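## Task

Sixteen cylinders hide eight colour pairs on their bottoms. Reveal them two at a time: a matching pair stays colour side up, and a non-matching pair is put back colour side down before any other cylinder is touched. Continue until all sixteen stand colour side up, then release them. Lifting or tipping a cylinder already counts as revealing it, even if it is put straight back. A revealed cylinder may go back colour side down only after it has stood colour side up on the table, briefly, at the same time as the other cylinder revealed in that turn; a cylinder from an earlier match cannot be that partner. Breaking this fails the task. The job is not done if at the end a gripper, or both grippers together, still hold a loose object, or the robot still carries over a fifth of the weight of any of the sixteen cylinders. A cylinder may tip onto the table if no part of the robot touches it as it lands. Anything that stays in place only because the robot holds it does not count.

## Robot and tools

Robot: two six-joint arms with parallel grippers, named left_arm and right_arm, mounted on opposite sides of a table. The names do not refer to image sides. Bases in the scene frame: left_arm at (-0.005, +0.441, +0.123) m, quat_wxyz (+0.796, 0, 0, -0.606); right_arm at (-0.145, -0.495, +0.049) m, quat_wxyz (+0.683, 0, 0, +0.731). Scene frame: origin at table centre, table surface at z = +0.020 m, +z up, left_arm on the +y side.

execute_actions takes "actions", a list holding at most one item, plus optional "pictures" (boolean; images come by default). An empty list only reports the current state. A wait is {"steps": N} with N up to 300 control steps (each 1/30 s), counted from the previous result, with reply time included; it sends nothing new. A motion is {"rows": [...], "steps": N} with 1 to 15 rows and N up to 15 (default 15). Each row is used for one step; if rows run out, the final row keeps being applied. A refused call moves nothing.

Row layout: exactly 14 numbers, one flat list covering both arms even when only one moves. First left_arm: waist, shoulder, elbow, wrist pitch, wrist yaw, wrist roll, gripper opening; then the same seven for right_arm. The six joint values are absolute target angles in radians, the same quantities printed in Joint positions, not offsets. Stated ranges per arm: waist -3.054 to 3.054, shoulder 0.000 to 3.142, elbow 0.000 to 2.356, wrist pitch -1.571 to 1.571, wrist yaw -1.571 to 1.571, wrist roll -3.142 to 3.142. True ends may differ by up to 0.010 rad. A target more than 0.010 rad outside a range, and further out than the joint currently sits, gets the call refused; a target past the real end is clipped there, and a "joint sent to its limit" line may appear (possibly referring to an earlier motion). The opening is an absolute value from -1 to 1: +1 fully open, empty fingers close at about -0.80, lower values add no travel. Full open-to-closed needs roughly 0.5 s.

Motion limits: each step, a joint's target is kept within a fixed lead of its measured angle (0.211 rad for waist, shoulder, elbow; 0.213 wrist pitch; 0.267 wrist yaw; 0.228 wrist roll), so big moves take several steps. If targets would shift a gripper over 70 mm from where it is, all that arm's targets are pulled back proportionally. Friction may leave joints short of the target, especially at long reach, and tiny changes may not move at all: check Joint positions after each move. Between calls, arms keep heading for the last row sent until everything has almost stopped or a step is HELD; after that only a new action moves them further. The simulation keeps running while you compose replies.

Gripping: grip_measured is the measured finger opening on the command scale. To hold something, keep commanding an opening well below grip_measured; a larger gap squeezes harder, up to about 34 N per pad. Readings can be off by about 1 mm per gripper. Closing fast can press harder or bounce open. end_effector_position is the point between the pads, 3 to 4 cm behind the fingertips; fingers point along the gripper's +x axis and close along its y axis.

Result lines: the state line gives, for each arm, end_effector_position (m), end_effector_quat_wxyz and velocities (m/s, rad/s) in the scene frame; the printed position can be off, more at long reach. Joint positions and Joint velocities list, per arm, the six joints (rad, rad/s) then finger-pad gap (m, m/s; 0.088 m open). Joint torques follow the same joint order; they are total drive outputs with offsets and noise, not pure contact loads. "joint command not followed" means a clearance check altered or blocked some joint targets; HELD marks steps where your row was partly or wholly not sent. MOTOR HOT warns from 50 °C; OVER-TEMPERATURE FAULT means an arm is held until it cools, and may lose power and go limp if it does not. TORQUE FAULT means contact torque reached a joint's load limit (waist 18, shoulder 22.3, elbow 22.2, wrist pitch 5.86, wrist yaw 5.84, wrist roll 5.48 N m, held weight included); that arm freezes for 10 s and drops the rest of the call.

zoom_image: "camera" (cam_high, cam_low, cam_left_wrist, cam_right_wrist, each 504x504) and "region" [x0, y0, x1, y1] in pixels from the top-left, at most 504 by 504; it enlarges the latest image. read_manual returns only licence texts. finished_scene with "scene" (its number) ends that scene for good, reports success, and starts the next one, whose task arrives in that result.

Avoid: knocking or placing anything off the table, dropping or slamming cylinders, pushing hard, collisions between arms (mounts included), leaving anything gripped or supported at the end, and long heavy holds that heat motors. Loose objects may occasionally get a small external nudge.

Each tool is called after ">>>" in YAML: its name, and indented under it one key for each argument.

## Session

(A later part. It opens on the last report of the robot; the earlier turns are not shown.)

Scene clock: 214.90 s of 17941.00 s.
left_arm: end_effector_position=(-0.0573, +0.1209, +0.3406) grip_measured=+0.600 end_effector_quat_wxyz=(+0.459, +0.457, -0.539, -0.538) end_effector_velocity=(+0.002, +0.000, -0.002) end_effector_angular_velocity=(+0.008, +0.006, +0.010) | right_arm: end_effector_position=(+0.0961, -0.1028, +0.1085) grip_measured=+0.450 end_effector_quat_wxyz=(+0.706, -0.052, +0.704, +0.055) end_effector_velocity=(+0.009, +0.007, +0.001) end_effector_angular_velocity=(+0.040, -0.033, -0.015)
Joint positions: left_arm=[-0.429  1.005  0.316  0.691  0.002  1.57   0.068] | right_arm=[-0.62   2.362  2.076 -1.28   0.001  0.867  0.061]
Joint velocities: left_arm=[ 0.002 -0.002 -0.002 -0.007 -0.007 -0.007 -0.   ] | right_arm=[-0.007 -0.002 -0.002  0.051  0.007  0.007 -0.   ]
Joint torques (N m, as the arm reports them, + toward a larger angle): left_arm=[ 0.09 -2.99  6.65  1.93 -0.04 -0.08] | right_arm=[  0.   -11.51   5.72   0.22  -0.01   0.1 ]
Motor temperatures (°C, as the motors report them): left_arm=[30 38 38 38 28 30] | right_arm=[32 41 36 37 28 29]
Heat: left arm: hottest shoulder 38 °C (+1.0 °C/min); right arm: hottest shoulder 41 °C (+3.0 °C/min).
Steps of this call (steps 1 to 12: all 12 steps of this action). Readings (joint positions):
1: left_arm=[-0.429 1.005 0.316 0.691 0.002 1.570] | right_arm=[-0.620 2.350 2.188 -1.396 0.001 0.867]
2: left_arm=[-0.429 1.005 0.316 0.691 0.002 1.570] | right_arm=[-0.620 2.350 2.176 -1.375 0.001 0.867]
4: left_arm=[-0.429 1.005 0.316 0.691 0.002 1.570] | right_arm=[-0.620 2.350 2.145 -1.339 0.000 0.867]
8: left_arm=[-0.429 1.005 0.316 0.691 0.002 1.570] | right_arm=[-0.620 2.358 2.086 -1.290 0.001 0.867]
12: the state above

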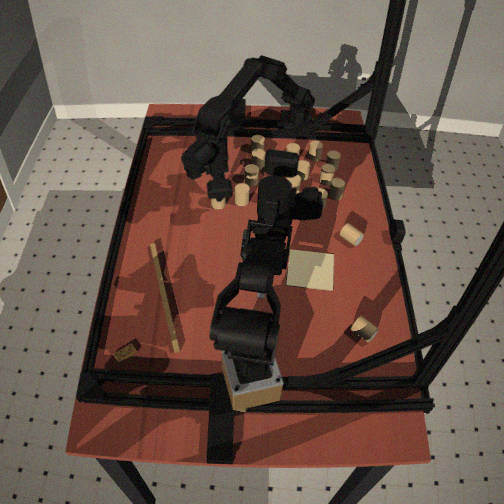

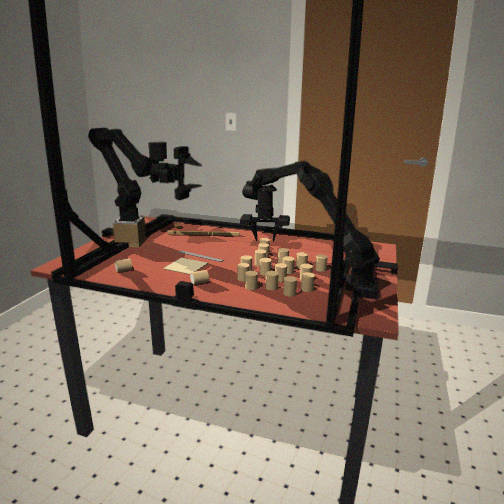

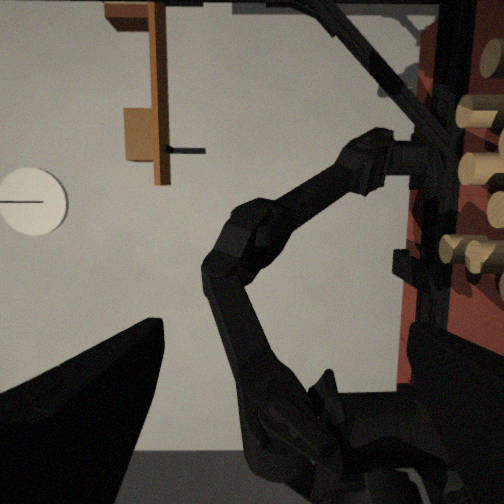

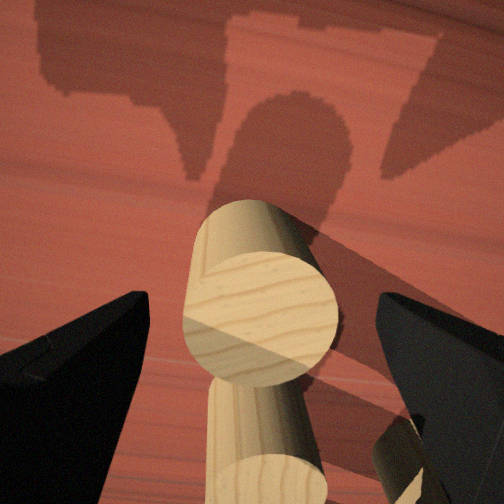

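>>> execute_actions:
  actions:
    - {"rows":[[-0.428,1.0,0.31,0.69,0,1.571,0.6, -0.619,2.372,1.994,-1.195,0,0.87,0.45]],"steps":11}
  pictures: false

>>> execute_actions:
  actions:
    - {"rows":[[-0.428,1.0,0.31,0.69,0,1.571,0.6, -0.619,2.372,1.994,-1.195,0,0.87,0.1],[-0.428,1.0,0.31,0.69,0,1.571,0.6, -0.619,2.372,1.994,-1.195,0,0.87,0.1],[-0.428,1.0,0.31,0.69,0,1.571,0.6, -0.619,2.372,1.994,-1.195,0,0.87,0.1],[-0.428,1.0,0.31,0.69,0,1.571,0.6, -0.619,2.372,1.994,-1.195,0,0.87,0.0],[-0.428,1.0,0.31,0.69,0,1.571,0.6, -0.619,2.372,1.994,-1.195,0,0.87,-0.3]],"steps":9}
  pictures: false

>>> execute_actions:
  actions:
    - {"rows":[[-0.428,1.0,0.31,0.69,0,1.571,0.6, -0.619,2.36,2.1,-1.3,0,0.87,-0.3],[-0.428,1.0,0.31,0.69,0,1.571,0.6, -0.619,2.36,2.1,-1.3,0,0.87,-0.3],[-0.428,1.0,0.31,0.69,0,1.571,0.6, -0.619,2.36,2.1,-1.3,0,0.87,-0.3],[-0.428,1.0,0.31,0.69,0,1.571,0.6, -0.619,2.33,2.22,-1.45,0,0.87,-0.3]],"steps":11}
  pictures: false

>>> execute_actions:
  actions:
    - {"rows":[[-0.428,1.0,0.31,0.69,0,1.571,0.6, -0.619,2.0,1.95,-1.2,0,0.5,-0.3]],"steps":6}
  pictures: false

>>> execute_actions:
  actions:
    - {"rows":[[-0.428,1.0,0.31,0.69,0,1.571,0.6, -0.216,1.422,0.885,0.537,0,0,-0.3]],"steps":15}
  pictures: false

>>> execute_actions:
  actions:
    - {"steps":10}
  pictures: false

>>> execute_actions:
  actions:
    - {"rows":[[-0.428,1.31,0.47,0.84,0,1.571,0.6, -0.216,1.422,0.885,0.537,0,0,-0.3]],"steps":15}

Scene clock: 220.83 s of 17941.00 s.
left_arm: end_effector_position=(-0.0573, +0.1209, +0.3403) grip_measured=+0.600 end_effector_quat_wxyz=(+0.458, +0.458, -0.539, -0.539) end_effector_velocity=(-0.001, +0.000, -0.003) end_effector_angular_velocity=(+0.013, +0.005, -0.000) | right_arm: end_effector_position=(+0.0958, -0.1034, +0.0868) grip_measured=+0.450 end_effector_quat_wxyz=(+0.706, -0.052, +0.704, +0.055) end_effector_velocity=(-0.003, -0.001, +0.000) end_effector_angular_velocity=(+0.005, +0.023, -0.024)
Joint positions: left_arm=[-0.429  1.005  0.315  0.691  0.002  1.57   0.068] | right_arm=[-0.62   2.367  1.999 -1.197  0.001  0.867  0.061]
Joint velocities: left_arm=[-0.007  0.002 -0.002 -0.007 -0.007 -0.007  0.   ] | right_arm=[-0.002 -0.002 -0.002 -0.007 -0.022  0.022 -0.   ]
Joint torques (N m, as the arm reports them, + toward a larger angle): left_arm=[ 0.09 -2.97  6.7   1.94 -0.02 -0.08] | right_arm=[  0.03 -11.67   5.73   0.14  -0.03   0.08]
Motor temperatures (°C, as the motors report them): left_arm=[30 38 38 38 28 30] | right_arm=[32 42 36 36 28 29]
Heat: left arm: hottest shoulder 38 °C (+1.0 °C/min); right arm: hottest shoulder 42 °C (+3.0 °C/min).
Steps of this call (steps 1 to 15: the robot went on to your last target; steps 16 to 90: nothing new was sent; then 2.57 s passed at rest; steps 91 to 101: all 11 steps of this action). Readings (joint positions):
91: left_arm=[-0.429 1.005 0.315 0.691 0.002 1.570] | right_arm=[-0.620 2.362 2.061 -1.256 0.000 0.867]
92: left_arm=[-0.429 1.005 0.315 0.691 0.002 1.570] | right_arm=[-0.620 2.362 2.046 -1.232 0.001 0.867]
94: left_arm=[-0.429 1.005 0.315 0.691 0.002 1.570] | right_arm=[-0.620 2.363 2.023 -1.213 0.001 0.867]
98: left_arm=[-0.429 1.005 0.315 0.691 0.002 1.570] | right_arm=[-0.620 2.367 1.999 -1.201 0.001 0.867]
101: the state above

Scene clock: 221.13 s of 17941.00 s.
left_arm: end_effector_position=(-0.0573, +0.1209, +0.3403) grip_measured=+0.600 end_effector_quat_wxyz=(+0.458, +0.458, -0.539, -0.539) end_effector_velocity=(-0.002, +0.000, -0.003) end_effector_angular_velocity=(+0.013, +0.005, -0.010) | right_arm: end_effector_position=(+0.0959, -0.1033, +0.0868) grip_measured=+0.007 end_effector_quat_wxyz=(+0.707, -0.052, +0.703, +0.055) end_effector_velocity=(-0.001, -0.002, +0.000) end_effector_angular_velocity=(+0.005, +0.023, +0.000)
Joint positions: left_arm=[-0.429  1.005  0.315  0.691  0.002  1.57   0.068] | right_arm=[-0.62   2.367  1.999 -1.196  0.001  0.867  0.039]
Joint velocities: left_arm=[-0.002  0.002 -0.002 -0.007  0.007 -0.007 -0.   ] | right_arm=[-0.007 -0.002 -0.002 -0.007 -0.022 -0.007 -0.   ]
Joint torques (N m, as the arm reports them, + toward a larger angle): left_arm=[ 0.13 -2.99  6.7   1.95 -0.03 -0.06] | right_arm=[ -0.03 -11.58   5.66   0.17  -0.02   0.09]
Motor temperatures (°C, as the motors report them): left_arm=[30 38 38 38 28 30] | right_arm=[32 42 36 36 28 29]
Heat: left arm: hottest shoulder 38 °C (+1.0 °C/min); right arm: hottest shoulder 42 °C (+3.0 °C/min).
Steps of this call (steps 1 to 9: all 9 steps of this action). Readings (joint positions):
1: left_arm=[-0.429 1.005 0.315 0.691 0.002 1.570] | right_arm=[-0.620 2.367 1.999 -1.197 0.001 0.867]
2: left_arm=[-0.429 1.005 0.315 0.691 0.002 1.570] | right_arm=[-0.620 2.367 1.999 -1.197 0.001 0.867]
4: left_arm=[-0.429 1.005 0.315 0.691 0.002 1.570] | right_arm=[-0.620 2.367 1.999 -1.197 0.000 0.867]
8: left_arm=[-0.429 1.005 0.315 0.691 0.002 1.570] | right_arm=[-0.620 2.367 1.999 -1.196 0.001 0.867]
9: the state above

Scene clock: 221.50 s of 17941.00 s.
left_arm: end_effector_position=(-0.0573, +0.1209, +0.3403) grip_measured=+0.600 end_effector_quat_wxyz=(+0.458, +0.458, -0.539, -0.539) end_effector_velocity=(-0.001, +0.001, -0.004) end_effector_angular_velocity=(+0.016, +0.020, -0.000) | right_arm: end_effector_position=(+0.0933, -0.1075, +0.1563) grip_measured=+0.007 end_effector_quat_wxyz=(+0.708, -0.050, +0.702, +0.057) end_effector_velocity=(-0.005, -0.008, +0.038) end_effector_angular_velocity=(+0.014, -0.000, +0.020)
Joint positions: left_arm=[-0.429  1.005  0.315  0.691  0.002  1.57   0.068] | right_arm=[-0.62   2.332  2.214 -1.44   0.001  0.867  0.039]
Joint velocities: left_arm=[-0.007 -0.002 -0.007 -0.007 -0.007 -0.022  0.   ] | right_arm=[-0.002 -0.042  0.081 -0.11  -0.007 -0.022 -0.   ]
Joint torques (N m, as the arm reports them, + toward a larger angle): left_arm=[ 0.09 -3.02  6.7   1.96 -0.01 -0.08] | right_arm=[ -0.04 -11.8    6.17  -0.04  -0.02   0.11]
Motor temperatures (°C, as the motors report them): left_arm=[30 38 38 38 28 30] | right_arm=[32 42 36 36 28 29]
Heat: left arm: hottest shoulder 38 °C (+1.0 °C/min); right arm: hottest shoulder 42 °C (+3.0 °C/min).
Steps of this call (steps 1 to 11: all 11 steps of this action). Readings (joint positions):
1: left_arm=[-0.429 1.005 0.315 0.691 0.002 1.570] | right_arm=[-0.620 2.367 2.016 -1.219 0.001 0.868]
2: left_arm=[-0.429 1.005 0.315 0.691 0.002 1.570] | right_arm=[-0.620 2.370 2.036 -1.251 0.001 0.868]
4: left_arm=[-0.429 1.005 0.315 0.691 0.002 1.570] | right_arm=[-0.620 2.370 2.087 -1.312 0.001 0.868]
8: left_arm=[-0.429 1.005 0.315 0.691 0.002 1.570] | right_arm=[-0.620 2.349 2.192 -1.419 0.001 0.868]
11: the state above

Scene clock: 221.70 s of 17941.00 s.
left_arm: end_effector_position=(-0.0573, +0.1209, +0.3403) grip_measured=+0.600 end_effector_quat_wxyz=(+0.458, +0.458, -0.539, -0.539) end_effector_velocity=(+0.000, +0.001, -0.000) end_effector_angular_velocity=(+0.001, -0.008, +0.005) | right_arm: end_effector_position=(+0.0899, -0.1131, +0.2009) grip_measured=+0.006 end_effector_quat_wxyz=(+0.740, -0.106, +0.627, +0.218) end_effector_velocity=(+0.018, +0.025, +0.434) end_effector_angular_velocity=(+1.122, -0.845, +0.601)
Joint positions: left_arm=[-0.429  1.005  0.315  0.691  0.002  1.57   0.068] | right_arm=[-0.62   2.085  1.97  -1.23   0.001  0.553  0.039]
Joint velocities: left_arm=[-0.002 -0.007 -0.002 -0.007 -0.007  0.007 -0.   ] | right_arm=[-0.007 -1.038 -0.115  0.476 -0.007 -0.623 -0.001]
Joint torques (N m, as the arm reports them, + toward a larger angle): left_arm=[ 0.1  -3.01  6.7   1.96 -0.03 -0.07] | right_arm=[  0.03 -12.43   6.     0.71  -0.02  -0.1 ]
Motor temperatures (°C, as the motors report them): left_arm=[30 38 38 38 28 30] | right_arm=[32 42 36 36 28 29]
Heat: left arm: hottest shoulder 38 °C (+1.0 °C/min); right arm: hottest shoulder 42 °C (+3.0 °C/min).
Steps of this call (steps 1 to 6: all 6 steps of this action). Readings (joint positions):
1: left_arm=[-0.429 1.005 0.315 0.691 0.002 1.570] | right_arm=[-0.620 2.299 2.176 -1.390 0.001 0.818]
2: left_arm=[-0.429 1.005 0.315 0.691 0.002 1.570] | right_arm=[-0.620 2.254 2.103 -1.318 0.001 0.743]
4: left_arm=[-0.429 1.005 0.315 0.691 0.002 1.570] | right_arm=[-0.620 2.163 2.004 -1.266 0.001 0.616]
6: the state above

Scene clock: 222.20 s of 17941.00 s.
left_arm: end_effector_position=(-0.0573, +0.1209, +0.3403) grip_measured=+0.600 end_effector_quat_wxyz=(+0.458, +0.458, -0.539, -0.539) end_effector_velocity=(+0.000, -0.000, -0.007) end_effector_angular_velocity=(+0.028, +0.003, +0.005) | right_arm: end_effector_position=(-0.0866, -0.0821, +0.3082) grip_measured=+0.008 end_effector_quat_wxyz=(+0.726, -0.177, +0.213, +0.629) end_effector_velocity=(+0.057, +0.003, -0.163) end_effector_angular_velocity=(+0.832, -0.237, -0.115)
Joint positions: left_arm=[-0.429  1.005  0.315  0.691  0.002  1.57   0.068] | right_arm=[-0.211  1.42   1.223 -0.363 -0.003  0.012  0.039]
Joint velocities: left_arm=[-0.002  0.002 -0.002 -0.022 -0.007 -0.007 -0.   ] | right_arm=[-0.11  -0.388 -1.604  2.073  0.066 -0.095 -0.   ]
Joint torques (N m, as the arm reports them, + toward a larger angle): left_arm=[ 0.08 -3.03  6.71  1.96 -0.03 -0.08] | right_arm=[ 0.01 -3.08  3.55  0.91  0.05 -0.08]
Motor temperatures (°C, as the motors report them): left_arm=[30 38 38 38 28 30] | right_arm=[32 42 36 36 28 29]
Heat: left arm: hottest shoulder 38 °C (+1.0 °C/min); right arm: hottest shoulder 42 °C (+3.0 °C/min).
Steps of this call (steps 1 to 15: all 15 steps of this action). Readings (joint positions):
1: left_arm=[-0.429 1.005 0.315 0.691 0.002 1.570] | right_arm=[-0.613 2.043 1.946 -1.185 0.009 0.513]
2: left_arm=[-0.429 1.005 0.315 0.691 0.002 1.570] | right_arm=[-0.588 1.994 1.908 -1.132 0.014 0.462]
4: left_arm=[-0.429 1.005 0.315 0.691 0.002 1.570] | right_arm=[-0.508 1.903 1.828 -1.042 0.011 0.364]
8: left_arm=[-0.429 1.005 0.315 0.691 0.002 1.570] | right_arm=[-0.315 1.730 1.641 -0.834 0.003 0.152]
15: the state above

Scene clock: 222.53 s of 17941.00 s.
left_arm: end_effector_position=(-0.0573, +0.1210, +0.3401) grip_measured=+0.600 end_effector_quat_wxyz=(+0.458, +0.458, -0.539, -0.539) end_effector_velocity=(-0.002, +0.001, -0.002) end_effector_angular_velocity=(+0.008, +0.006, -0.010) | right_arm: end_effector_position=(-0.0818, -0.0665, +0.2703) grip_measured=+0.007 end_effector_quat_wxyz=(+0.749, -0.095, +0.112, +0.646) end_effector_velocity=(+0.021, +0.129, +0.471) end_effector_angular_velocity=(+2.161, -0.327, +0.002)
Joint positions: left_arm=[-0.429  1.005  0.315  0.691  0.002  1.57   0.068] | right_arm=[-0.216  1.44   0.875  0.27  -0.002  0.003  0.039]
Joint velocities: left_arm=[-0.002 -0.002 -0.002 -0.007  0.007 -0.007 -0.   ] | right_arm=[-0.007 -0.051  0.017  2.117 -0.007 -0.007 -0.   ]
Joint torques (N m, as the arm reports them, + toward a larger angle): left_arm=[ 0.1  -3.01  6.7   1.96 -0.02 -0.08] | right_arm=[ 0.04 -8.58  8.66  1.53  0.02 -0.06]
Motor temperatures (°C, as the motors report them): left_arm=[30 37 38 38 28 30] | right_arm=[32 42 36 36 28 29]
Heat: left arm: hottest elbow 38 °C (+1.0 °C/min); right arm: hottest shoulder 42 °C (+3.0 °C/min).
Steps of this call (steps 1 to 10: the robot went on to your last target). Readings (joint positions):
1: left_arm=[-0.429 1.005 0.315 0.691 0.002 1.570] | right_arm=[-0.214 1.413 1.168 -0.293 -0.002 0.009]
2: left_arm=[-0.429 1.005 0.315 0.691 0.002 1.570] | right_arm=[-0.215 1.412 1.110 -0.226 -0.002 0.007]
4: left_arm=[-0.429 1.005 0.315 0.691 0.002 1.570] | right_arm=[-0.216 1.417 0.990 -0.103 -0.002 0.005]
8: left_arm=[-0.429 1.005 0.315 0.691 0.002 1.570] | right_arm=[-0.216 1.440 0.878 0.135 -0.002 0.003]
10: the state above

Scene clock: 223.03 s of 17941.00 s.
left_arm: end_effector_position=(-0.0656, +0.0689, +0.3375) grip_measured=+0.600 end_effector_quat_wxyz=(+0.457, +0.459, -0.538, -0.540) end_effector_velocity=(+0.002, +0.000, -0.005) end_effector_angular_velocity=(+0.023, +0.004, +0.020) | right_arm: end_effector_position=(-0.0807, -0.0590, +0.3357) grip_measured=+0.006 end_effector_quat_wxyz=(+0.757, -0.003, +0.005, +0.653) end_effector_velocity=(-0.000, -0.000, +0.001) end_effector_angular_velocity=(-0.003, -0.007, +0.005)
Joint positions: left_arm=[-0.429  1.304  0.462  0.838  0.002  1.57   0.068] | right_arm=[-0.216  1.427  0.882  0.533 -0.002  0.003  0.039]
Joint velocities: left_arm=[-0.002 -0.002 -0.002 -0.022 -0.022 -0.007 -0.   ] | right_arm=[-0.002 -0.002  0.002 -0.007 -0.007 -0.007 -0.   ]
Joint torques (N m, as the arm reports them, + toward a larger angle): left_arm=[ 0.1  -3.43  8.07  2.18 -0.02 -0.06] | right_arm=[-0.04 -7.12  7.78  1.65  0.02 -0.07]
Motor temperatures (°C, as the motors report them): left_arm=[30 37 38 38 28 30] | right_arm=[32 42 36 36 28 29]
Heat: left arm: hottest elbow 38 °C (+1.0 °C/min); right arm: hottest shoulder 42 °C (+3.0 °C/min).
Steps of this call (steps 1 to 15: all 15 steps of this action). Readings (joint positions):
1: left_arm=[-0.429 1.041 0.335 0.721 0.002 1.570] | right_arm=[-0.216 1.438 0.877 0.337 -0.002 0.003]
2: left_arm=[-0.429 1.105 0.372 0.767 0.002 1.570] | right_arm=[-0.216 1.435 0.878 0.400 -0.002 0.003]
4: left_arm=[-0.429 1.219 0.441 0.816 0.002 1.570] | right_arm=[-0.216 1.430 0.882 0.478 -0.002 0.003]
8: left_arm=[-0.429 1.297 0.459 0.826 0.002 1.570] | right_arm=[-0.216 1.427 0.882 0.521 -0.002 0.003]
15: the state above

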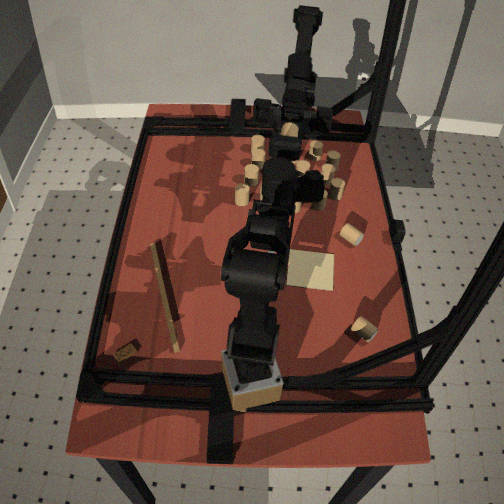

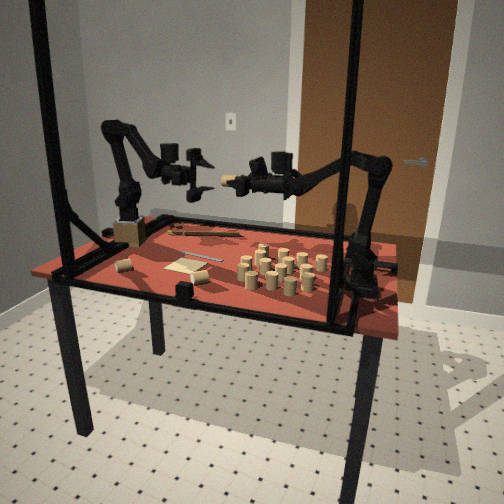

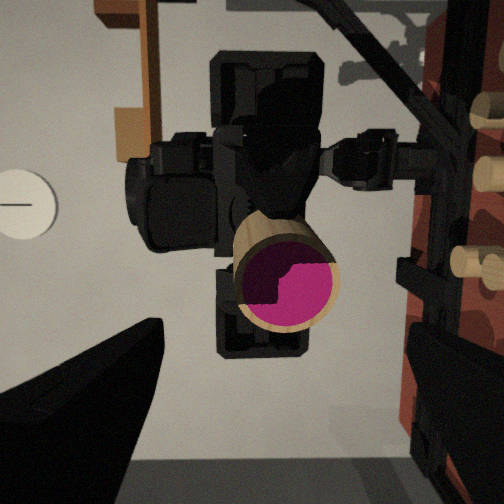

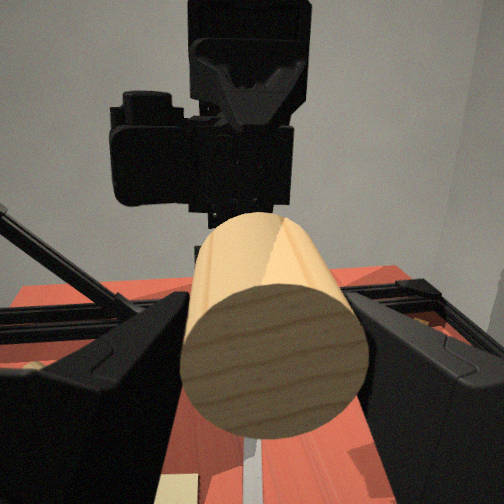

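>>> execute_actions:
  actions: []

Scene clock: 232.37 s of 17941.00 s.
left_arm: end_effector_position=(-0.0657, +0.0687, +0.3376) grip_measured=+0.600 end_effector_quat_wxyz=(+0.457, +0.459, -0.538, -0.540) end_effector_velocity=(+0.000, +0.000, -0.007) end_effector_angular_velocity=(+0.028, +0.003, +0.005) | right_arm: end_effector_position=(-0.0807, -0.0591, +0.3360) grip_measured=+0.004 end_effector_quat_wxyz=(+0.757, -0.002, +0.005, +0.653) end_effector_velocity=(-0.004, +0.001, -0.004) end_effector_angular_velocity=(-0.011, +0.009, +0.024)
Joint positions: left_arm=[-0.429  1.305  0.462  0.838  0.002  1.57   0.068] | right_arm=[-0.216  1.427  0.882  0.534 -0.002  0.003  0.039]
Joint velocities: left_arm=[-0.002  0.002 -0.002 -0.022 -0.007 -0.007 -0.   ] | right_arm=[ 0.002  0.002 -0.002 -0.007 -0.022  0.007 -0.   ]
Joint torques (N m, as the arm reports them, + toward a larger angle): left_arm=[ 0.08 -3.54  7.94  2.17 -0.02 -0.07] | right_arm=[-0.05 -7.13  7.86  1.63  0.02 -0.06]
Motor temperatures (°C, as the motors report them): left_arm=[30 37 38 39 28 30] | right_arm=[32 41 36 38 28 29]
Heat: left arm: hottest wrist pitch 39 °C (-1.0 °C/min); right arm: hottest shoulder 41 °C (+3.0 °C/min).
Steps of this call (steps 1 to 15: the robot went on to your last target; steps 16 to 280: nothing new was sent). Readings (joint positions):
1: left_arm=[-0.429 1.304 0.462 0.838 0.002 1.570] | right_arm=[-0.216 1.427 0.882 0.533 -0.002 0.003]
2: left_arm=[-0.429 1.304 0.462 0.838 0.002 1.570] | right_arm=[-0.216 1.427 0.882 0.533 -0.002 0.003]
4: left_arm=[-0.429 1.304 0.462 0.838 0.002 1.570] | right_arm=[-0.216 1.427 0.882 0.534 -0.002 0.003]
8: left_arm=[-0.429 1.304 0.462 0.838 0.002 1.570] | right_arm=[-0.216 1.427 0.882 0.534 -0.002 0.003]
280: the state above
All arms were judged still, so your last target was given up. Only a new action makes them travel on or press farther. Fingers that are still opening or closing keep moving.

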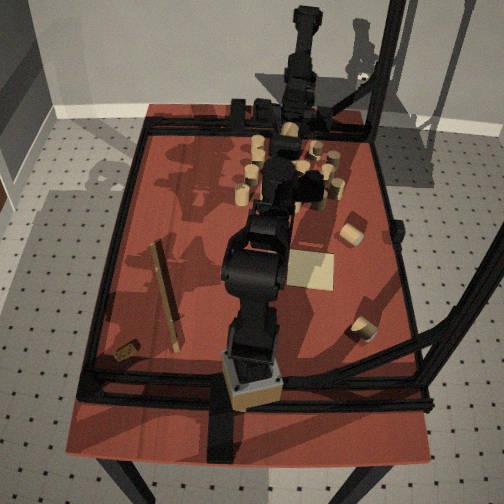

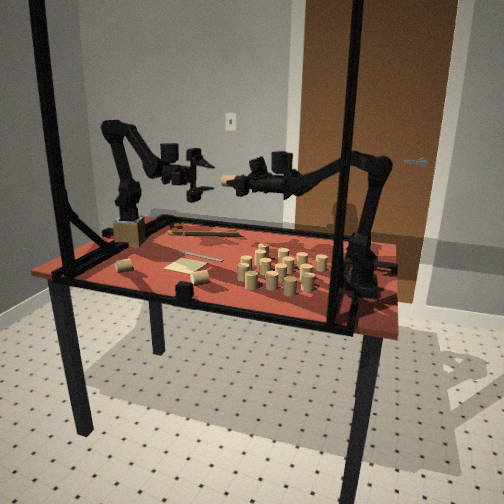

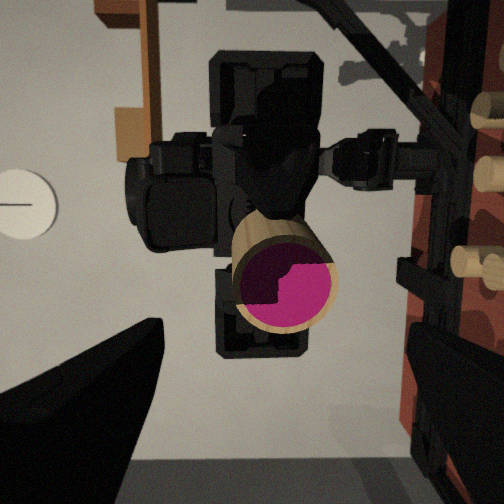

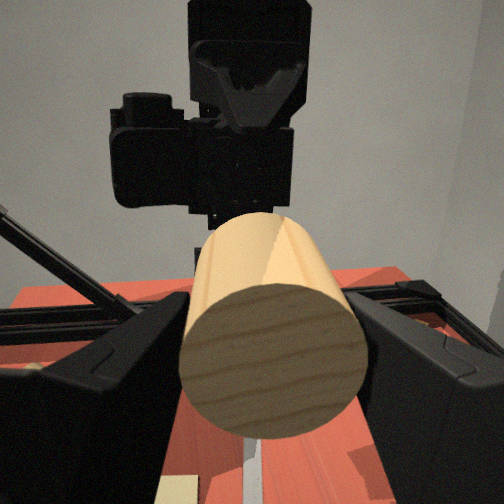

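>>> execute_actions:
  actions:
    - {"rows":[[-0.428,1.4,0.545,0.86,0,1.571,0.6,-0.216,1.422,0.885,0.537,0,0,-0.3],[-0.428,1.4,0.545,0.86,0,1.571,0.6,-0.216,1.422,0.885,0.537,0,0,-0.3],[-0.428,1.4,0.545,0.86,0,1.571,0.6,-0.216,1.422,0.885,0.537,0,0,-0.3],[-0.428,1.49,0.62,0.876,0,1.571,0.6,-0.216,1.422,0.885,0.537,0,0,-0.3],[-0.428,1.49,0.62,0.876,0,1.571,0.6,-0.216,1.422,0.885,0.537,0,0,-0.3],[-0.428,1.49,0.62,0.876,0,1.571,0.6,-0.216,1.422,0.885,0.537,0,0,-0.3],[-0.428,1.585,0.698,0.892,0,1.571,0.6,-0.216,1.422,0.885,0.537,0,0,-0.3]],"steps":15}
  pictures: false

>>> execute_actions:
  actions:
    - {"rows":[[-0.428,1.585,0.698,0.892,0,1.571,0.1,-0.216,1.422,0.885,0.537,0,0,-0.3],[-0.428,1.585,0.698,0.892,0,1.571,0.1,-0.216,1.422,0.885,0.537,0,0,-0.3],[-0.428,1.585,0.698,0.892,0,1.571,0.1,-0.216,1.422,0.885,0.537,0,0,-0.3],[-0.428,1.585,0.698,0.892,0,1.571,0.1,-0.216,1.422,0.885,0.537,0,0,-0.3],[-0.428,1.585,0.698,0.892,0,1.571,0,-0.216,1.422,0.885,0.537,0,0,-0.3],[-0.428,1.585,0.698,0.892,0,1.571,-0.3,-0.216,1.422,0.885,0.537,0,0,-0.3]],"steps":10}
  pictures: false

>>> execute_actions:
  actions:
    - {"rows":[[-0.428,1.585,0.698,0.892,0,1.571,-0.3,-0.216,1.422,0.885,0.537,0,0,0.5]],"steps":7}
  pictures: false

>>> execute_actions:
  actions:
    - {"rows":[[-0.428,1.47,0.6,0.872,0,1.571,-0.3,-0.216,1.422,0.885,0.537,0,0,0.5],[-0.428,1.47,0.6,0.872,0,1.571,-0.3,-0.216,1.422,0.885,0.537,0,0,0.5],[-0.428,1.47,0.6,0.872,0,1.571,-0.3,-0.216,1.422,0.885,0.537,0,0,0.5],[-0.428,1.31,0.47,0.84,0,1.571,-0.3,-0.216,1.422,0.885,0.537,0,0,0.5]],"steps":8}
  pictures: false

>>> execute_actions:
  actions:
    - {"rows":[[0.17,1.31,0.743,-1.0,0,1.571,-0.3,0.036,1.42,1.1,-1.25,0,0,0.45]],"steps":15}
  pictures: false

>>> execute_actions:
  actions:
    - {"rows":[[0.17,2.135,1.568,-1.0,0,1.571,-0.3,0.036,2.02,1.7,-1.25,0,0,0.45]],"steps":15}
  pictures: false

>>> execute_actions:
  actions:
    - {"rows":[[0.17,2.135,1.568,-1.0,0,1.571,-0.3,0.036,2.02,1.7,-1.25,0,0,0.45]],"steps":8}

Scene clock: 241.77 s of 17941.00 s.
left_arm: end_effector_position=(-0.0758, +0.0056, +0.3372) grip_measured=+0.600 end_effector_quat_wxyz=(+0.457, +0.459, -0.538, -0.539) end_effector_velocity=(-0.003, -0.007, +0.019) end_effector_angular_velocity=(-0.054, +0.016, -0.010) | right_arm: end_effector_position=(-0.0807, -0.0591, +0.3360) grip_measured=+0.003 end_effector_quat_wxyz=(+0.757, -0.003, +0.005, +0.653) end_effector_velocity=(-0.002, -0.002, -0.005) end_effector_angular_velocity=(-0.025, -0.018, +0.020)
Joint positions: left_arm=[-0.429  1.578  0.686  0.889  0.002  1.571  0.068] | right_arm=[-0.216  1.427  0.882  0.534 -0.002  0.002  0.039]
Joint velocities: left_arm=[-0.002  0.007  0.042  0.022  0.007 -0.007 -0.   ] | right_arm=[-0.002 -0.007 -0.007 -0.022 -0.022 -0.022  0.   ]
Joint torques (N m, as the arm reports them, + toward a larger angle): left_arm=[ 0.12 -5.08  8.    2.21 -0.03 -0.07] | right_arm=[ 0.03 -7.09  7.79  1.61  0.03 -0.04]
Motor temperatures (°C, as the motors report them): left_arm=[30 37 39 40 28 30] | right_arm=[32 40 37 39 28 29]
Heat: left arm: hottest wrist pitch 40 °C (-2.0 °C/min); right arm: hottest shoulder 40 °C (+1.0 °C/min).
Steps of this call (steps 1 to 267: nothing new was sent; steps 268 to 282: all 15 steps of this action). Readings (joint positions):
268: left_arm=[-0.429 1.319 0.474 0.842 0.002 1.571] | right_arm=[-0.216 1.427 0.882 0.534 -0.002 0.002]
269: left_arm=[-0.429 1.342 0.493 0.849 0.002 1.571] | right_arm=[-0.216 1.427 0.882 0.534 -0.002 0.002]
271: left_arm=[-0.429 1.393 0.536 0.857 0.002 1.571] | right_arm=[-0.216 1.427 0.882 0.534 -0.002 0.002]
275: left_arm=[-0.429 1.511 0.636 0.881 0.002 1.571] | right_arm=[-0.216 1.427 0.882 0.534 -0.002 0.002]
282: the state above

Scene clock: 242.10 s of 17941.00 s.
left_arm: end_effector_position=(-0.0759, +0.0049, +0.3382) grip_measured=+0.034 end_effector_quat_wxyz=(+0.458, +0.458, -0.539, -0.539) end_effector_velocity=(+0.000, +0.001, -0.002) end_effector_angular_velocity=(+0.011, +0.021, +0.005) | right_arm: end_effector_position=(-0.0807, -0.0591, +0.3366) grip_measured=+0.003 end_effector_quat_wxyz=(+0.757, -0.002, +0.004, +0.653) end_effector_velocity=(-0.002, -0.000, -0.008) end_effector_angular_velocity=(-0.039, -0.016, +0.010)
Joint positions: left_arm=[-0.429  1.579  0.689  0.89   0.002  1.571  0.041] | right_arm=[-0.216  1.427  0.882  0.537 -0.002  0.002  0.039]
Joint velocities: left_arm=[-0.002 -0.002 -0.002 -0.007 -0.007 -0.022 -0.   ] | right_arm=[ 0.002 -0.002 -0.002 -0.037 -0.007 -0.022 -0.   ]
Joint torques (N m, as the arm reports them, + toward a larger angle): left_arm=[ 0.07 -5.17  7.92  2.15 -0.04 -0.09] | right_arm=[-0.05 -7.04  7.92  1.47  0.   -0.04]
Motor temperatures (°C, as the motors report them): left_arm=[30 37 39 40 28 30] | right_arm=[32 40 37 39 28 29]
Heat: left arm: hottest wrist pitch 40 °C (-2.0 °C/min); right arm: hottest shoulder 40 °C (+1.0 °C/min).
Steps of this call (steps 1 to 10: all 10 steps of this action). Readings (joint positions):
1: left_arm=[-0.429 1.578 0.687 0.889 0.002 1.571] | right_arm=[-0.216 1.427 0.882 0.534 -0.002 0.002]
2: left_arm=[-0.429 1.578 0.688 0.890 0.002 1.571] | right_arm=[-0.216 1.427 0.882 0.534 -0.002 0.002]
4: left_arm=[-0.429 1.578 0.689 0.890 0.002 1.571] | right_arm=[-0.216 1.427 0.882 0.534 -0.002 0.002]
8: left_arm=[-0.429 1.579 0.689 0.890 0.002 1.571] | right_arm=[-0.216 1.427 0.882 0.537 -0.002 0.002]
10: the state above

Scene clock: 242.33 s of 17941.00 s.
left_arm: end_effector_position=(-0.0760, +0.0048, +0.3379) grip_measured=+0.033 end_effector_quat_wxyz=(+0.458, +0.458, -0.539, -0.539) end_effector_velocity=(+0.002, +0.000, -0.002) end_effector_angular_velocity=(+0.008, +0.006, +0.020) | right_arm: end_effector_position=(-0.0807, -0.0591, +0.3367) grip_measured=+0.469 end_effector_quat_wxyz=(+0.757, -0.001, +0.004, +0.654) end_effector_velocity=(+0.002, -0.000, -0.007) end_effector_angular_velocity=(-0.028, -0.003, +0.000)
Joint positions: left_arm=[-0.429  1.58   0.689  0.89   0.002  1.571  0.041] | right_arm=[-0.216  1.427  0.882  0.537 -0.002  0.003  0.062]
Joint velocities: left_arm=[-0.002 -0.002 -0.002 -0.007 -0.022 -0.007 -0.   ] | right_arm=[-0.007  0.002 -0.002 -0.022 -0.007 -0.007  0.031]
Joint torques (N m, as the arm reports them, + toward a larger angle): left_arm=[ 0.08 -5.22  7.92  2.15 -0.03 -0.09] | right_arm=[ 0.   -7.12  7.93  1.46  0.02 -0.04]
Motor temperatures (°C, as the motors report them): left_arm=[30 37 39 40 28 30] | right_arm=[32 40 37 39 28 29]
Heat: left arm: hottest wrist pitch 40 °C (-2.0 °C/min); right arm: hottest shoulder 40 °C (+1.0 °C/min).
Steps of this call (steps 1 to 7: all 7 steps of this action). Readings (joint positions):
1: left_arm=[-0.429 1.579 0.689 0.890 0.002 1.571] | right_arm=[-0.216 1.427 0.882 0.537 -0.002 0.002]
2: left_arm=[-0.429 1.579 0.689 0.890 0.002 1.571] | right_arm=[-0.216 1.427 0.882 0.537 -0.002 0.002]
4: left_arm=[-0.429 1.580 0.689 0.890 0.002 1.571] | right_arm=[-0.216 1.427 0.882 0.537 -0.002 0.003]
7: the state above

Scene clock: 242.60 s of 17941.00 s.
left_arm: end_effector_position=(-0.0669, +0.0609, +0.3412) grip_measured=+0.033 end_effector_quat_wxyz=(+0.459, +0.457, -0.540, -0.538) end_effector_velocity=(+0.013, +0.070, +0.032) end_effector_angular_velocity=(-0.093, +0.022, +0.010) | right_arm: end_effector_position=(-0.0807, -0.0591, +0.3366) grip_measured=+0.498 end_effector_quat_wxyz=(+0.757, -0.002, +0.004, +0.654) end_effector_velocity=(-0.000, -0.000, +0.001) end_effector_angular_velocity=(-0.006, -0.021, +0.005)
Joint positions: left_arm=[-0.429  1.337  0.493  0.848  0.002  1.571  0.041] | right_arm=[-0.216  1.427  0.882  0.537 -0.002  0.002  0.063]
Joint velocities: left_arm=[ 0.002 -0.369 -0.208 -0.066 -0.007 -0.007 -0.   ] | right_arm=[-0.002 -0.002  0.002 -0.007 -0.007 -0.022  0.001]
Joint torques (N m, as the arm reports them, + toward a larger angle): left_arm=[ 0.1  -4.11  6.14  1.81 -0.02 -0.09] | right_arm=[-0.06 -7.06  7.84  1.44  0.05 -0.05]
Motor temperatures (°C, as the motors report them): left_arm=[30 37 39 40 28 30] | right_arm=[32 40 37 39 28 29]
Heat: left arm: hottest wrist pitch 40 °C (-2.0 °C/min); right arm: hottest shoulder 40 °C (+1.0 °C/min).
Steps of this call (steps 1 to 8: all 8 steps of this action). Readings (joint positions):
1: left_arm=[-0.429 1.565 0.677 0.886 0.002 1.571] | right_arm=[-0.216 1.427 0.882 0.537 -0.002 0.003]
2: left_arm=[-0.429 1.541 0.654 0.878 0.002 1.571] | right_arm=[-0.216 1.427 0.882 0.537 -0.002 0.003]
4: left_arm=[-0.429 1.477 0.600 0.869 0.002 1.571] | right_arm=[-0.216 1.427 0.882 0.537 -0.002 0.002]
8: the state above

Scene clock: 243.10 s of 17941.00 s.
left_arm: end_effector_position=(+0.1523, +0.1054, +0.2752) grip_measured=+0.034 end_effector_quat_wxyz=(+0.458, +0.684, -0.185, -0.537) end_effector_velocity=(-0.101, +0.223, -0.355) end_effector_angular_velocity=(+1.789, +0.849, +0.010) | right_arm: end_effector_position=(-0.1877, -0.0989, +0.2531) grip_measured=+0.450 end_effector_quat_wxyz=(+0.628, -0.253, +0.230, +0.699) end_effector_velocity=(+0.026, -0.273, -0.329) end_effector_angular_velocity=(-1.951, -0.197, +0.019)
Joint positions: left_arm=[ 0.168  1.312  0.735 -0.025 -0.005  1.571  0.041] | right_arm=[ 0.037  1.418  1.098 -0.377 -0.002  0.002  0.061]
Joint velocities: left_arm=[ 0.012 -0.002  0.002 -1.985  0.007 -0.007 -0.   ] | right_arm=[-0.002  0.002 -0.002 -1.956 -0.022 -0.007  0.   ]
Joint torques (N m, as the arm reports them, + toward a larger angle): left_arm=[-0.22 -4.75  8.42  1.79  0.24 -0.08] | right_arm=[-0.14 -6.48  7.77  1.    0.05 -0.03]
Motor temperatures (°C, as the motors report them): left_arm=[30 37 39 40 28 30] | right_arm=[32 40 37 39 28 29]
Heat: left arm: hottest wrist pitch 40 °C (-2.0 °C/min); right arm: hottest shoulder 40 °C (+1.0 °C/min).
Steps of this call (steps 1 to 15: all 15 steps of this action). Readings (joint positions):
1: left_arm=[-0.415 1.328 0.511 0.807 0.015 1.571] | right_arm=[-0.203 1.427 0.903 0.493 0.011 0.002]
2: left_arm=[-0.376 1.327 0.548 0.745 0.019 1.571] | right_arm=[-0.169 1.428 0.937 0.442 0.014 0.002]
4: left_arm=[-0.279 1.330 0.629 0.648 0.012 1.571] | right_arm=[-0.078 1.431 1.007 0.335 0.007 0.002]
8: left_arm=[-0.053 1.313 0.723 0.432 0.006 1.571] | right_arm=[0.037 1.419 1.093 0.085 -0.006 0.002]
15: the state above

Scene clock: 243.60 s of 17941.00 s.
left_arm: end_effector_position=(+0.1653, +0.0774, +0.1486) grip_measured=+0.032 end_effector_quat_wxyz=(+0.164, +0.694, +0.142, -0.686) end_effector_velocity=(-0.061, +0.131, -0.126) end_effector_angular_velocity=(+0.907, +0.417, +0.020) | right_arm: end_effector_position=(-0.1864, -0.1113, +0.1463) grip_measured=+0.450 end_effector_quat_wxyz=(+0.474, -0.523, +0.473, +0.527) end_effector_velocity=(+0.009, -0.047, +0.022) end_effector_angular_velocity=(-0.244, -0.033, -0.000)
Joint positions: left_arm=[ 0.168  2.116  1.529 -0.951 -0.005  1.571  0.041] | right_arm=[ 0.037  2.017  1.672 -1.221 -0.002  0.003  0.061]
Joint velocities: left_arm=[-0.002  0.422  0.164 -0.74  -0.007 -0.022  0.001] | right_arm=[-0.007  0.017  0.115 -0.344  0.007 -0.007 -0.   ]
Joint torques (N m, as the arm reports them, + toward a larger angle): left_arm=[ 0.16 -9.78  8.98  0.82  0.24 -0.03] | right_arm=[-0.1  -9.81  8.23  0.03  0.03 -0.06]
Motor temperatures (°C, as the motors report them): left_arm=[30 37 39 40 28 30] | right_arm=[32 40 37 39 28 29]
Heat: left arm: hottest wrist pitch 40 °C (-2.0 °C/min); right arm: hottest shoulder 40 °C (+1.0 °C/min).
Steps of this call (steps 1 to 15: all 15 steps of this action). Readings (joint positions):
1: left_arm=[0.168 1.344 0.769 -0.113 -0.005 1.571] | right_arm=[0.037 1.450 1.133 -0.469 -0.002 0.002]
2: left_arm=[0.168 1.402 0.826 -0.174 -0.005 1.571] | right_arm=[0.037 1.502 1.192 -0.528 -0.002 0.002]
4: left_arm=[0.168 1.539 0.961 -0.296 -0.004 1.571] | right_arm=[0.037 1.629 1.328 -0.647 -0.002 0.002]
8: left_arm=[0.168 1.788 1.217 -0.558 -0.004 1.571] | right_arm=[0.037 1.871 1.579 -0.907 -0.002 0.002]
15: the state above

Scene clock: 243.87 s of 17941.00 s.
left_arm: end_effector_position=(+0.1647, +0.0787, +0.1488) grip_measured=+0.032 end_effector_quat_wxyz=(+0.154, +0.692, +0.153, -0.688) end_effector_velocity=(-0.003, +0.017, +0.002) end_effector_angular_velocity=(+0.084, -0.001, +0.005) | right_arm: end_effector_position=(-0.1863, -0.1125, +0.1511) grip_measured=+0.450 end_effector_quat_wxyz=(+0.473, -0.525, +0.475, +0.525) end_effector_velocity=(-0.002, -0.002, +0.002) end_effector_angular_velocity=(-0.003, +0.007, +0.024)
Joint positions: left_arm=[ 0.168  2.135  1.561 -0.995 -0.005  1.571  0.041] | right_arm=[ 0.037  2.017  1.692 -1.248 -0.002  0.003  0.061]
Joint velocities: left_arm=[-0.002 -0.002  0.002 -0.081 -0.037 -0.007  0.   ] | right_arm=[ 0.002 -0.007 -0.002 -0.007 -0.007 -0.022 -0.   ]
Joint torques (N m, as the arm reports them, + toward a larger angle): left_arm=[ 0.15 -8.67  6.85  0.18  0.24 -0.03] | right_arm=[-0.05 -9.52  7.15  0.01  0.05 -0.07]
Motor temperatures (°C, as the motors report them): left_arm=[30 37 39 40 28 30] | right_arm=[32 40 37 39 28 29]
Heat: left arm: hottest wrist pitch 40 °C (-2.0 °C/min); right arm: hottest shoulder 40 °C (+1.0 °C/min).
Steps of this call (steps 1 to 8: all 8 steps of this action). Readings (joint positions):
1: left_arm=[0.168 2.127 1.533 -0.968 -0.005 1.571] | right_arm=[0.037 2.017 1.677 -1.230 -0.002 0.003]
2: left_arm=[0.168 2.133 1.538 -0.977 -0.005 1.571] | right_arm=[0.037 2.017 1.682 -1.237 -0.002 0.003]
4: left_arm=[0.168 2.135 1.548 -0.989 -0.005 1.571] | right_arm=[0.037 2.017 1.691 -1.241 -0.002 0.003]
8: the state above

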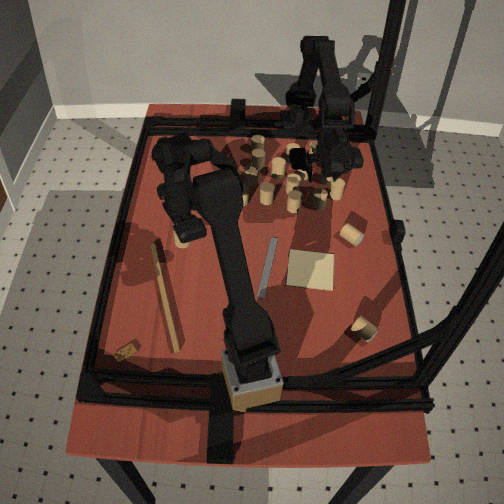

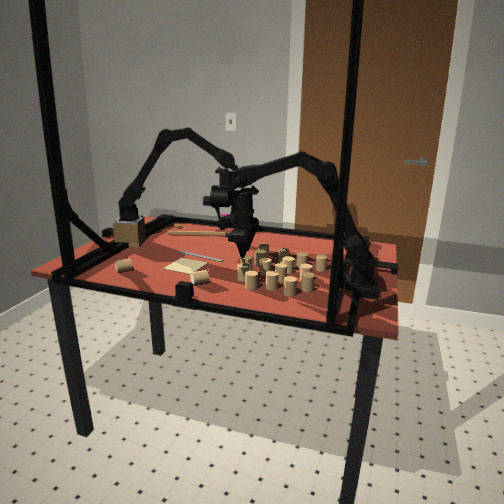

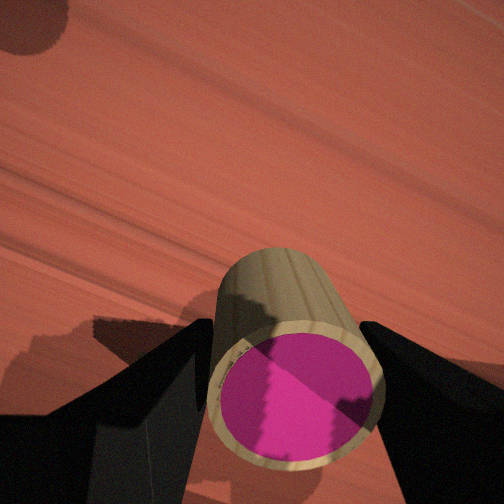

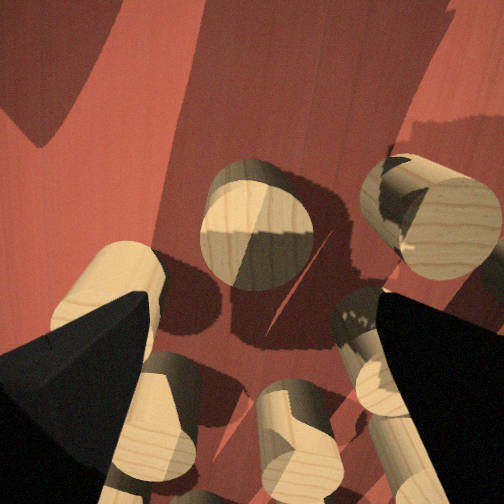

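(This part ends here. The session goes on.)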